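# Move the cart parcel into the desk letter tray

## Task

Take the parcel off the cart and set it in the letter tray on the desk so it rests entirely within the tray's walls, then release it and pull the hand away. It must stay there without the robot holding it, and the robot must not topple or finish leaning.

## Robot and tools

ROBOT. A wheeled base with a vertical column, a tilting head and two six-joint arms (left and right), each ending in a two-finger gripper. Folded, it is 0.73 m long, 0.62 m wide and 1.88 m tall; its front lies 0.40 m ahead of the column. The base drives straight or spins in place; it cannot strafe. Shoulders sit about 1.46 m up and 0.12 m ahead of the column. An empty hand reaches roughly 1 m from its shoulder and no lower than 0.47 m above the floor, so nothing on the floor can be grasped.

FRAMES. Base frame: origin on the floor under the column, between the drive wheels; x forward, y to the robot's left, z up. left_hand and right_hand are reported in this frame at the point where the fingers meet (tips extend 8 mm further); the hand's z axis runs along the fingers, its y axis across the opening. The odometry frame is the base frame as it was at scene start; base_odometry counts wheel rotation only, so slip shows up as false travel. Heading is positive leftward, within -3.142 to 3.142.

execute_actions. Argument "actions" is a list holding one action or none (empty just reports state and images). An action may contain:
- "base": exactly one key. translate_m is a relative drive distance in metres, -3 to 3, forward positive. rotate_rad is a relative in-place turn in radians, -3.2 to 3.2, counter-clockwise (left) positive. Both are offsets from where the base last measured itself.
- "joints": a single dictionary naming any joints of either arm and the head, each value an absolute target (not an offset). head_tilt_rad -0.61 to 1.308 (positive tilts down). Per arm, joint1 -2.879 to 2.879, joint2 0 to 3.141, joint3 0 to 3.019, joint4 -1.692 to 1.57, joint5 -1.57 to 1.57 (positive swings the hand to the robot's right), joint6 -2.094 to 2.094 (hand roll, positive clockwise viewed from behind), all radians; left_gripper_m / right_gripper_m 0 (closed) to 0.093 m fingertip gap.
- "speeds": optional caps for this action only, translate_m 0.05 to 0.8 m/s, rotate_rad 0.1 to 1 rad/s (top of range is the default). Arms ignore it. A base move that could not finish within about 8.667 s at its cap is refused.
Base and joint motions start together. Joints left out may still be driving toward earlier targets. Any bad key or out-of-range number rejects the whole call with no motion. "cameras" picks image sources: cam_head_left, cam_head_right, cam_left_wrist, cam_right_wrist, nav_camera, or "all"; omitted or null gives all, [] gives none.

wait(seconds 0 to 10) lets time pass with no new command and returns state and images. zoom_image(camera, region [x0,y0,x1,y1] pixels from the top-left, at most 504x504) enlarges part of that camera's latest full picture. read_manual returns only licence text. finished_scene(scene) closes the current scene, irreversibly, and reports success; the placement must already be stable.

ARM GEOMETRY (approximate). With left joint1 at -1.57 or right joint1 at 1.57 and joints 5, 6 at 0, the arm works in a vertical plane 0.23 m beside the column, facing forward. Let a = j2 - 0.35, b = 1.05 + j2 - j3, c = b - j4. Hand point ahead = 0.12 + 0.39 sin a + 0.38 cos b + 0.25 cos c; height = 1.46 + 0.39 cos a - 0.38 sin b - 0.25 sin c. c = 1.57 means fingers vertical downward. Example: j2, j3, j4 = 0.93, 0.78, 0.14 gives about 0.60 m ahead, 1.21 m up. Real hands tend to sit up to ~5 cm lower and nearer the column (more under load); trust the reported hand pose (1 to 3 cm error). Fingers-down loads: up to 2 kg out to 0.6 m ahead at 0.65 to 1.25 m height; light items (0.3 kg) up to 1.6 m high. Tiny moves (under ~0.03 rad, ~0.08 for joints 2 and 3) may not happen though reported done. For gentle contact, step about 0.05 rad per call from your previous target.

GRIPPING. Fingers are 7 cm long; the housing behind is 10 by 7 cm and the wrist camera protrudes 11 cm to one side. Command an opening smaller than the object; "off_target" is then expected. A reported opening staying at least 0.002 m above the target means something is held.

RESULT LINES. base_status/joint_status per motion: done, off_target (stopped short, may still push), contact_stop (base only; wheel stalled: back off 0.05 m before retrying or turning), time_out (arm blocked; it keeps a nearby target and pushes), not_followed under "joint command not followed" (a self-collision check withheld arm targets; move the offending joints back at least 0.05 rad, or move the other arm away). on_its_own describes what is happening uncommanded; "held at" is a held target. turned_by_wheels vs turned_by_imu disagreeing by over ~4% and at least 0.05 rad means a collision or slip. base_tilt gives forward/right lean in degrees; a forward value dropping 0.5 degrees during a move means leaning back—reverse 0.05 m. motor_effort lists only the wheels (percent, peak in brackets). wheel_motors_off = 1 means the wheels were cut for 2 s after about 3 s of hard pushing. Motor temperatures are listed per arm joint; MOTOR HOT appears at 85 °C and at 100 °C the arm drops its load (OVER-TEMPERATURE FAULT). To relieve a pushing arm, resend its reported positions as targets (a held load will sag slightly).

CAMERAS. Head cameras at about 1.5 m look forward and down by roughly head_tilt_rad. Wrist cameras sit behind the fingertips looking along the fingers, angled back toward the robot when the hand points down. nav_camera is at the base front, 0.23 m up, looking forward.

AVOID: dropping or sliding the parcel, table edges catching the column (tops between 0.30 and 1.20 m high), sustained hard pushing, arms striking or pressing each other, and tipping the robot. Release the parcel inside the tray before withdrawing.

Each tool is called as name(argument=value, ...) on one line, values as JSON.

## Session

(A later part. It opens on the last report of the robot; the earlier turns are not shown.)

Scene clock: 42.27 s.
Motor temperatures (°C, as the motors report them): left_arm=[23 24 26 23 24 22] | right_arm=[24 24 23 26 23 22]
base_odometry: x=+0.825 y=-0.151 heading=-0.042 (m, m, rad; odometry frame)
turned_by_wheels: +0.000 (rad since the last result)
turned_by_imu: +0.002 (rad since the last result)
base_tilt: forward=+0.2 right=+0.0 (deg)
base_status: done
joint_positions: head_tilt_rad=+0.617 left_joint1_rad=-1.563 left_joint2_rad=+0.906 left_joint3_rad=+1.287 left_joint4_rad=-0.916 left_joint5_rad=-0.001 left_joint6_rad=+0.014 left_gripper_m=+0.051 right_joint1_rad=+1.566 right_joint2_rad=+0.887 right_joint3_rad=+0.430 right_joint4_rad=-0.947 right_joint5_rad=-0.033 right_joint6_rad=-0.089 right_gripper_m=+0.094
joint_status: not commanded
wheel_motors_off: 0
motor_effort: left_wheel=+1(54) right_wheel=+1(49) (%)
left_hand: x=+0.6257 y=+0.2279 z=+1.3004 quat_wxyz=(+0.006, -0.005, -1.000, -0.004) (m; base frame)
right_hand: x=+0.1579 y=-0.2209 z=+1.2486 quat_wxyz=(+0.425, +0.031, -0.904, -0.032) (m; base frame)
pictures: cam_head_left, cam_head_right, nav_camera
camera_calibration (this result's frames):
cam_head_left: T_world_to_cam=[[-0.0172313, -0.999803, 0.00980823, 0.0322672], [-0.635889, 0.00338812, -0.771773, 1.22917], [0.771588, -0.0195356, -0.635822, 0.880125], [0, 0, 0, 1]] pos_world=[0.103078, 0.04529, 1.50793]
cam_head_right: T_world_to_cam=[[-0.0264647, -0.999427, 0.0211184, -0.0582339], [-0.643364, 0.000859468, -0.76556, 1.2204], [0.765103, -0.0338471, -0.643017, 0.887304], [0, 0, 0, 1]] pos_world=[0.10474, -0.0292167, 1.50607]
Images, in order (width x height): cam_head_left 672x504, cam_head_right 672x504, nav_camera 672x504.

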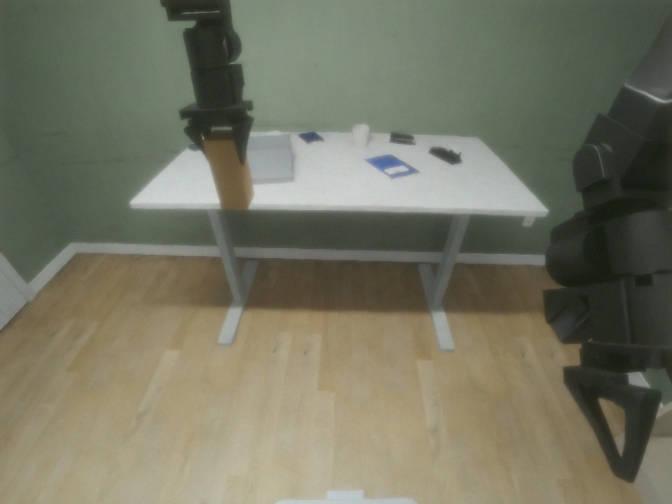

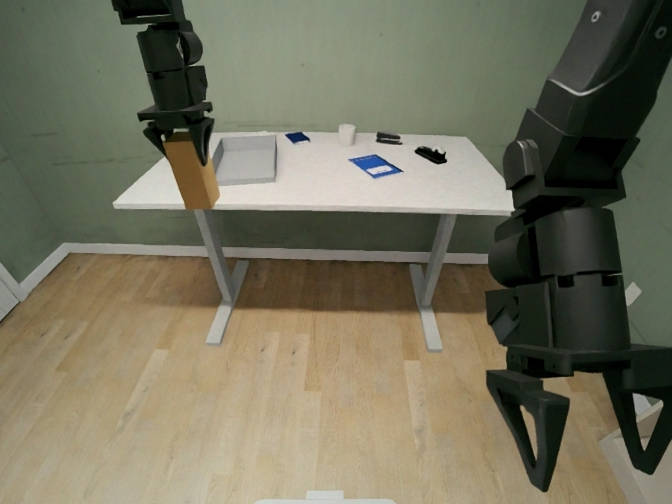

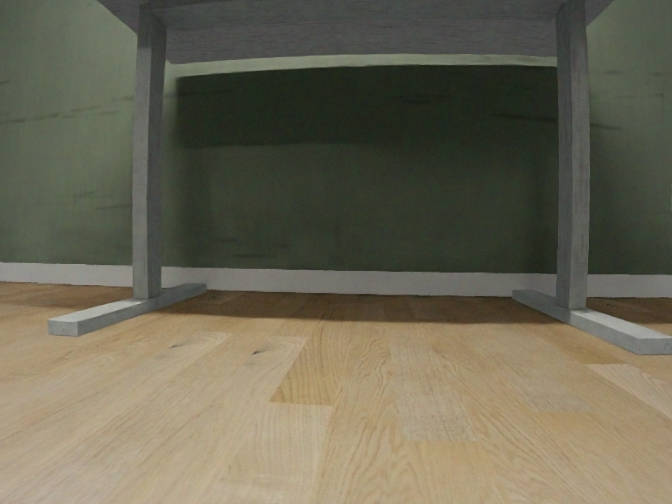

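execute_actions(actions=[{"base":{"rotate_rad":0.087}}], cameras=[])

execute_actions(actions=[{"base":{"translate_m":0.8},"joints":{"head_tilt_rad":0.9,"left_joint6_rad":0.09}}], cameras=["cam_head_left","cam_head_right","cam_left_wrist"])

Scene clock: 44.07 s.
Motor temperatures (°C, as the motors report them): left_arm=[23 24 26 23 24 22] | right_arm=[24 24 23 26 23 22]
base_odometry: x=+0.825 y=-0.151 heading=+0.043 (m, m, rad; odometry frame)
turned_by_wheels: +0.086 (rad since the last result)
turned_by_imu: +0.085 (rad since the last result)
base_tilt: forward=+0.3 right=+0.0 (deg)
base_status: done
joint_positions: head_tilt_rad=+0.617 left_joint1_rad=-1.563 left_joint2_rad=+0.906 left_joint3_rad=+1.287 left_joint4_rad=-0.916 left_joint5_rad=-0.001 left_joint6_rad=+0.014 left_gripper_m=+0.051 right_joint1_rad=+1.566 right_joint2_rad=+0.887 right_joint3_rad=+0.429 right_joint4_rad=-0.947 right_joint5_rad=-0.033 right_joint6_rad=-0.089 right_gripper_m=+0.094
joint_status: not commanded
wheel_motors_off: 0
motor_effort: left_wheel=-1(37) right_wheel=+1(36) (%)
left_hand: x=+0.6257 y=+0.2279 z=+1.3004 quat_wxyz=(+0.006, -0.005, -1.000, -0.004) (m; base frame)
right_hand: x=+0.1577 y=-0.2209 z=+1.2486 quat_wxyz=(+0.425, +0.031, -0.904, -0.032) (m; base frame)
pictures: none
No camera images: the call's "cameras" was empty. Leave "cameras" out to get every camera's image.

Scene clock: 46.93 s.
Motor temperatures (°C, as the motors report them): left_arm=[23 24 26 23 24 22] | right_arm=[24 24 23 26 23 22]
base_odometry: x=+1.624 y=-0.117 heading=+0.043 (m, m, rad; odometry frame)
turned_by_wheels: +0.000 (rad since the last result)
turned_by_imu: +0.002 (rad since the last result)
base_tilt: forward=+0.3 right=+0.0 (deg)
base_status: done
joint_positions: head_tilt_rad=+0.902 left_joint1_rad=-1.563 left_joint2_rad=+0.906 left_joint3_rad=+1.286 left_joint4_rad=-0.917 left_joint5_rad=-0.001 left_joint6_rad=+0.078 left_gripper_m=+0.051 right_joint1_rad=+1.566 right_joint2_rad=+0.887 right_joint3_rad=+0.430 right_joint4_rad=-0.947 right_joint5_rad=-0.033 right_joint6_rad=-0.089 right_gripper_m=+0.094
joint_status: all done
wheel_motors_off: 0
motor_effort: left_wheel=-1(49) right_wheel=+1(43) (%)
left_hand: x=+0.6253 y=+0.2279 z=+1.3003 quat_wxyz=(+0.006, -0.037, -0.999, -0.004) (m; base frame)
right_hand: x=+0.1579 y=-0.2209 z=+1.2486 quat_wxyz=(+0.425, +0.031, -0.904, -0.032) (m; base frame)
pictures: cam_head_left, cam_head_right, cam_left_wrist
camera_calibration (this result's frames):
cam_head_left: T_world_to_cam=[[-0.0137786, -0.999803, 0.0142573, 0.025243], [-0.827227, 0.00338812, -0.561857, 0.915466], [0.561698, -0.0195356, -0.827111, 1.1852], [0, 0, 0, 1]] pos_world=[0.0919192, 0.04529, 1.4943]
cam_head_right: T_world_to_cam=[[-0.0194596, -0.999427, 0.0277073, -0.068731], [-0.832654, 0.000859468, -0.553793, 0.903743], [0.553452, -0.0338471, -0.832193, 1.18922], [0, 0, 0, 1]] pos_world=[0.092993, -0.0292167, 1.49205]
cam_left_wrist: T_world_to_cam=[[-0.0773971, -0.997, 0.000896949, 0.27356], [-0.793373, 0.0621343, 0.605556, -0.302323], [-0.603795, 0.0461567, -0.795802, 1.52316], [0, 0, 0, 1]] pos_world=[0.700997, 0.22122, 1.39497]
Images, in order (width x height): cam_head_left 672x504, cam_head_right 672x504, cam_left_wrist 672x504.

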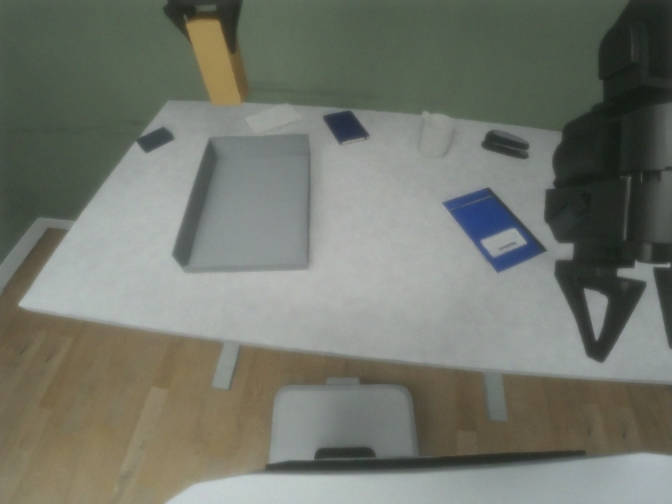

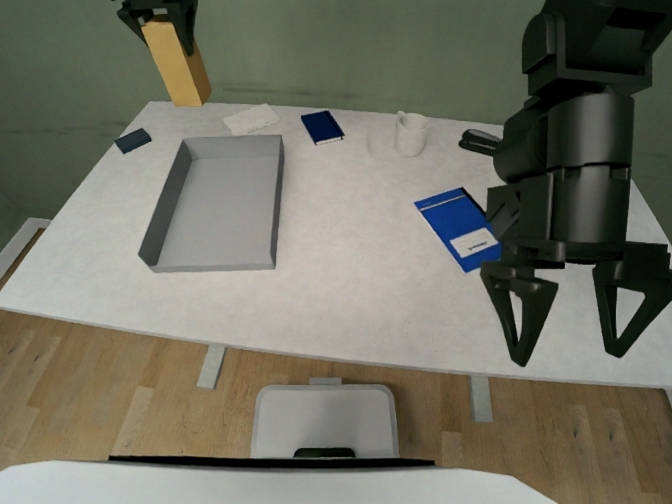

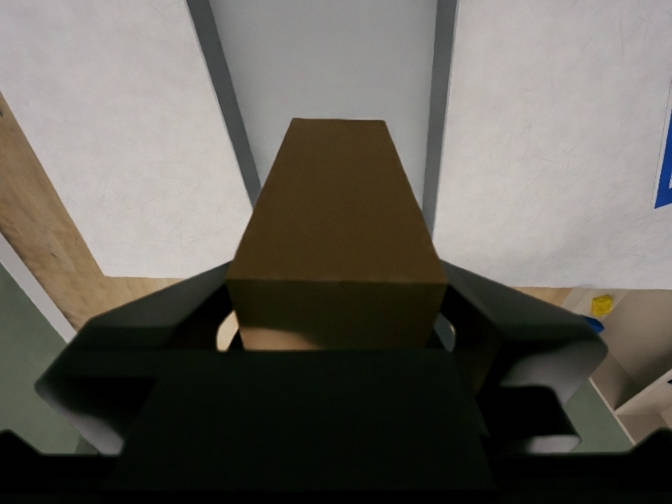

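execute_actions(actions=[{"joints":{"left_joint2_rad":1.42,"left_joint3_rad":1.33,"left_joint4_rad":-0.43,"left_joint6_rad":-0.03}}], cameras=["cam_left_wrist","cam_head_left","cam_head_right"])

Scene clock: 48.60 s.
Motor temperatures (°C, as the motors report them): left_arm=[23 24 26 23 24 22] | right_arm=[24 24 23 26 23 22]
base_odometry: x=+1.624 y=-0.117 heading=+0.043 (m, m, rad; odometry frame)
turned_by_wheels: +0.000 (rad since the last result)
turned_by_imu: +0.000 (rad since the last result)
base_tilt: forward=+0.2 right=+0.0 (deg)
base_status: not commanded
joint_positions: head_tilt_rad=+0.902 left_joint1_rad=-1.563 left_joint2_rad=+1.426 left_joint3_rad=+1.319 left_joint4_rad=-0.439 left_joint5_rad=+0.001 left_joint6_rad=-0.018 left_gripper_m=+0.051 right_joint1_rad=+1.566 right_joint2_rad=+0.887 right_joint3_rad=+0.429 right_joint4_rad=-0.947 right_joint5_rad=-0.033 right_joint6_rad=-0.089 right_gripper_m=+0.094
joint_status: all done
wheel_motors_off: 0
motor_effort: left_wheel=-1(3) right_wheel=+4(4) (%)
left_hand: x=+0.6123 y=+0.2293 z=+1.0427 quat_wxyz=(+0.011, +0.011, -1.000, -0.003) (m; base frame)
right_hand: x=+0.1575 y=-0.2209 z=+1.2487 quat_wxyz=(+0.425, +0.031, -0.904, -0.032) (m; base frame)
pictures: cam_head_left, cam_head_right, cam_left_wrist
camera_calibration (this result's frames):
cam_head_left: T_world_to_cam=[[-0.0137786, -0.999803, 0.0142573, 0.025243], [-0.827227, 0.00338812, -0.561857, 0.915466], [0.561698, -0.0195356, -0.827111, 1.1852], [0, 0, 0, 1]] pos_world=[0.0919192, 0.04529, 1.4943]
cam_head_right: T_world_to_cam=[[-0.0194596, -0.999427, 0.0277073, -0.068731], [-0.832654, 0.000859468, -0.553793, 0.903743], [0.553452, -0.0338471, -0.832193, 1.18922], [0, 0, 0, 1]] pos_world=[0.092993, -0.0292167, 1.49205]
cam_left_wrist: T_world_to_cam=[[0.0191314, -0.999816, 0.00144345, 0.215159], [-0.790272, -0.0142374, 0.612591, -0.148371], [-0.612457, -0.0128604, -0.790399, 1.32342], [0, 0, 0, 1]] pos_world=[0.689171, 0.230027, 1.13661]
Images, in order (width x height): cam_head_left 672x504, cam_head_right 672x504, cam_left_wrist 672x504.

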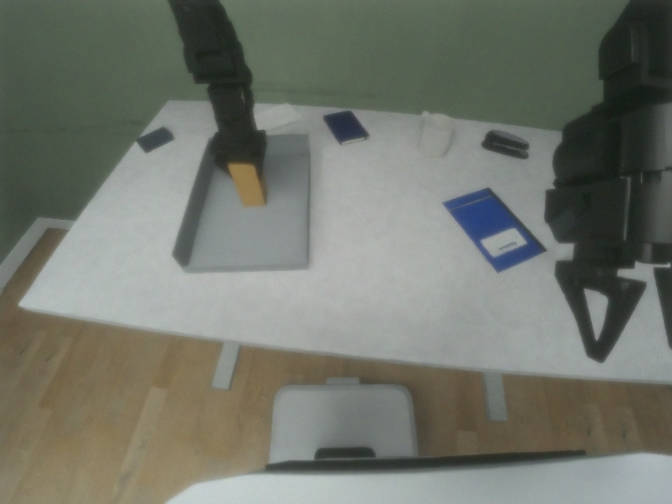

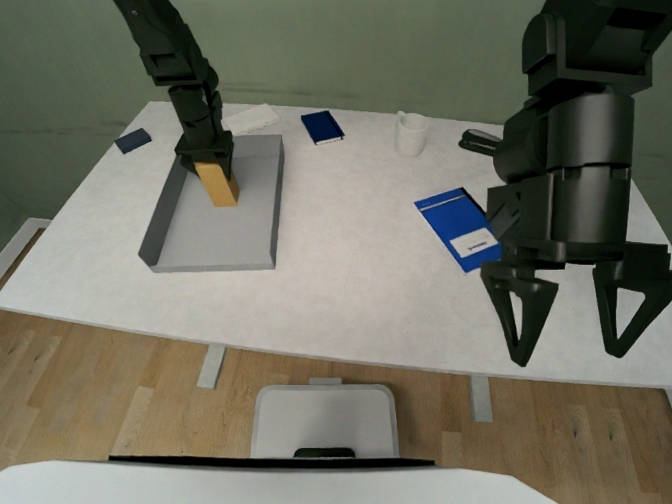

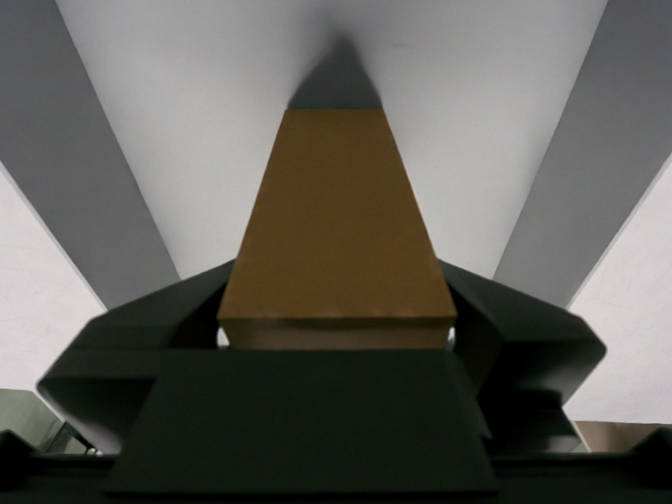

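Already touching down (desk higher than estimated). Release.

execute_actions(actions=[{"joints":{"left_gripper_m":0.09}}], cameras=["cam_left_wrist"])

execute_actions(actions=[{"joints":{"left_joint2_rad":0.9,"left_joint3_rad":1.3,"left_joint4_rad":-0.92}}], cameras=["cam_left_wrist","cam_head_left"])

Scene clock: 49.40 s.
Motor temperatures (°C, as the motors report them): left_arm=[23 24 26 23 24 22] | right_arm=[24 24 23 26 23 22]
base_odometry: x=+1.624 y=-0.117 heading=+0.043 (m, m, rad; odometry frame)
turned_by_wheels: +0.000 (rad since the last result)
turned_by_imu: +0.000 (rad since the last result)
base_tilt: forward=+0.2 right=+0.0 (deg)
base_status: not commanded
joint_positions: head_tilt_rad=+0.902 left_joint1_rad=-1.563 left_joint2_rad=+1.426 left_joint3_rad=+1.319 left_joint4_rad=-0.439 left_joint5_rad=+0.001 left_joint6_rad=-0.018 left_gripper_m=+0.090 right_joint1_rad=+1.566 right_joint2_rad=+0.887 right_joint3_rad=+0.429 right_joint4_rad=-0.947 right_joint5_rad=-0.033 right_joint6_rad=-0.089 right_gripper_m=+0.094
joint_status: all done
wheel_motors_off: 0
motor_effort: left_wheel=+0(2) right_wheel=+1(1) (%)
left_hand: x=+0.6123 y=+0.2293 z=+1.0427 quat_wxyz=(+0.011, +0.011, -1.000, -0.003) (m; base frame)
right_hand: x=+0.1575 y=-0.2209 z=+1.2487 quat_wxyz=(+0.425, +0.031, -0.904, -0.032) (m; base frame)
pictures: cam_left_wrist
camera_calibration (this result's frames):
cam_left_wrist: T_world_to_cam=[[0.0191314, -0.999816, 0.00144345, 0.215159], [-0.790272, -0.0142374, 0.612591, -0.148371], [-0.612457, -0.0128604, -0.790399, 1.32342], [0, 0, 0, 1]] pos_world=[0.689171, 0.230027, 1.13661]
Images, in order (width x height): cam_left_wrist 672x504.

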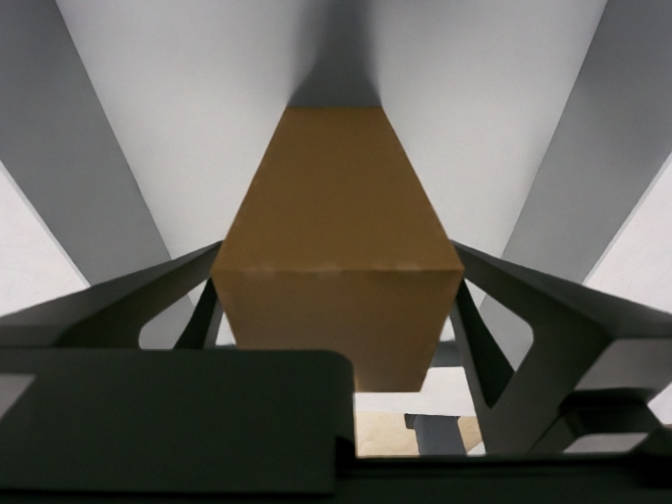

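Scene clock: 50.83 s.
Motor temperatures (°C, as the motors report them): left_arm=[23 24 26 23 24 22] | right_arm=[24 24 23 26 23 22]
base_odometry: x=+1.624 y=-0.117 heading=+0.043 (m, m, rad; odometry frame)
turned_by_wheels: +0.000 (rad since the last result)
turned_by_imu: +0.000 (rad since the last result)
base_tilt: forward=+0.3 right=+0.0 (deg)
base_status: not commanded
joint_positions: head_tilt_rad=+0.902 left_joint1_rad=-1.563 left_joint2_rad=+0.895 left_joint3_rad=+1.292 left_joint4_rad=-0.912 left_joint5_rad=+0.001 left_joint6_rad=-0.018 left_gripper_m=+0.090 right_joint1_rad=+1.566 right_joint2_rad=+0.887 right_joint3_rad=+0.429 right_joint4_rad=-0.947 right_joint5_rad=-0.033 right_joint6_rad=-0.089 right_gripper_m=+0.094
joint_status: all done
wheel_motors_off: 0
motor_effort: left_wheel=-1(1) right_wheel=+1(3) (%)
left_hand: x=+0.6309 y=+0.2276 z=+1.3076 quat_wxyz=(-0.005, +0.011, -1.000, -0.003) (m; base frame)
right_hand: x=+0.1575 y=-0.2209 z=+1.2487 quat_wxyz=(+0.425, +0.031, -0.904, -0.032) (m; base frame)
pictures: cam_head_left, cam_left_wrist
camera_calibration (this result's frames):
cam_head_left: T_world_to_cam=[[-0.0137786, -0.999803, 0.0142573, 0.025243], [-0.827227, 0.00338812, -0.561857, 0.915466], [0.561698, -0.0195356, -0.827111, 1.1852], [0, 0, 0, 1]] pos_world=[0.0919192, 0.04529, 1.4943]
cam_left_wrist: T_world_to_cam=[[0.018862, -0.99982, 0.00191247, 0.212215], [-0.809047, -0.0141391, 0.587573, -0.251476], [-0.587441, -0.0126301, -0.809169, 1.55294], [0, 0, 0, 1]] pos_world=[0.7048, 0.228235, 1.40394]
Images, in order (width x height): cam_head_left 672x504, cam_left_wrist 672x504.

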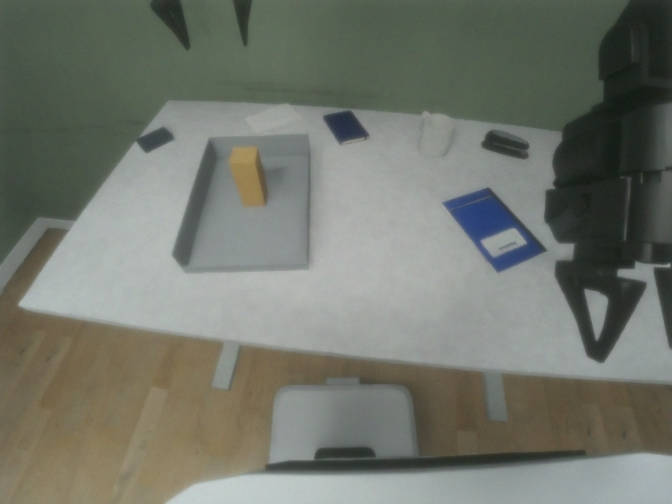

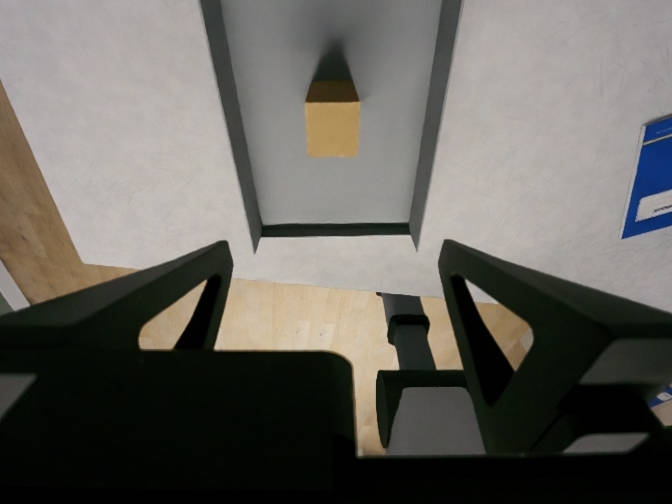

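execute_actions(actions=[{"base":{"translate_m":-0.4}}], cameras=["cam_head_left"])

finished_scene(scene=1)

Scene clock: 53.40 s.
Motor temperatures (°C, as the motors report them): left_arm=[23 24 26 23 24 22] | right_arm=[24 24 23 26 23 22]
base_odometry: x=+1.225 y=-0.134 heading=+0.042 (m, m, rad; odometry frame)
turned_by_wheels: -0.001 (rad since the last result)
turned_by_imu: -0.002 (rad since the last result)
base_tilt: forward=+0.3 right=+0.0 (deg)
base_status: done
joint_positions: head_tilt_rad=+0.902 left_joint1_rad=-1.563 left_joint2_rad=+0.895 left_joint3_rad=+1.290 left_joint4_rad=-0.915 left_joint5_rad=+0.001 left_joint6_rad=-0.018 left_gripper_m=+0.090 right_joint1_rad=+1.566 right_joint2_rad=+0.887 right_joint3_rad=+0.425 right_joint4_rad=-0.947 right_joint5_rad=-0.033 right_joint6_rad=-0.089 right_gripper_m=+0.094
joint_status: not commanded
wheel_motors_off: 0
motor_effort: left_wheel=-1(35) right_wheel=+1(41) (%)
left_hand: x=+0.6293 y=+0.2276 z=+1.3070 quat_wxyz=(-0.002, +0.011, -1.000, -0.003) (m; base frame)
right_hand: x=+0.1554 y=-0.2209 z=+1.2493 quat_wxyz=(+0.427, +0.031, -0.903, -0.032) (m; base frame)
pictures: cam_head_left
camera_calibration (this result's frames):
cam_head_left: T_world_to_cam=[[-0.0137725, -0.999803, 0.0142631, 0.0252337], [-0.827466, 0.00338812, -0.561506, 0.914937], [0.561347, -0.0195356, -0.82735, 1.18559], [0, 0, 0, 1]] pos_world=[0.0918997, 0.04529, 1.49428]
Images, in order (width x height): cam_head_left 672x504.

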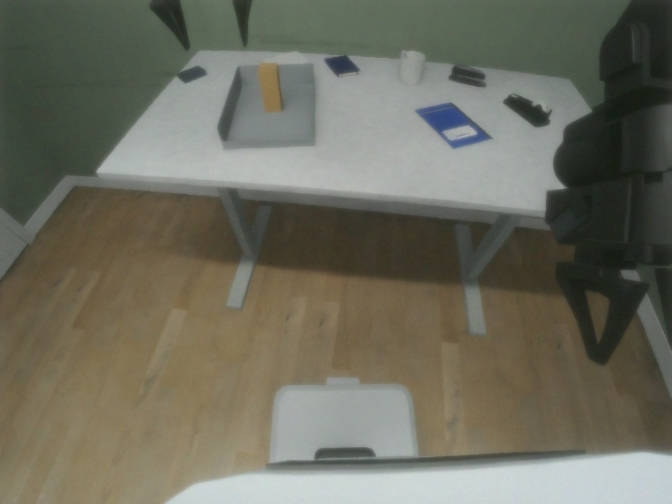

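The scene is finished: the task was done.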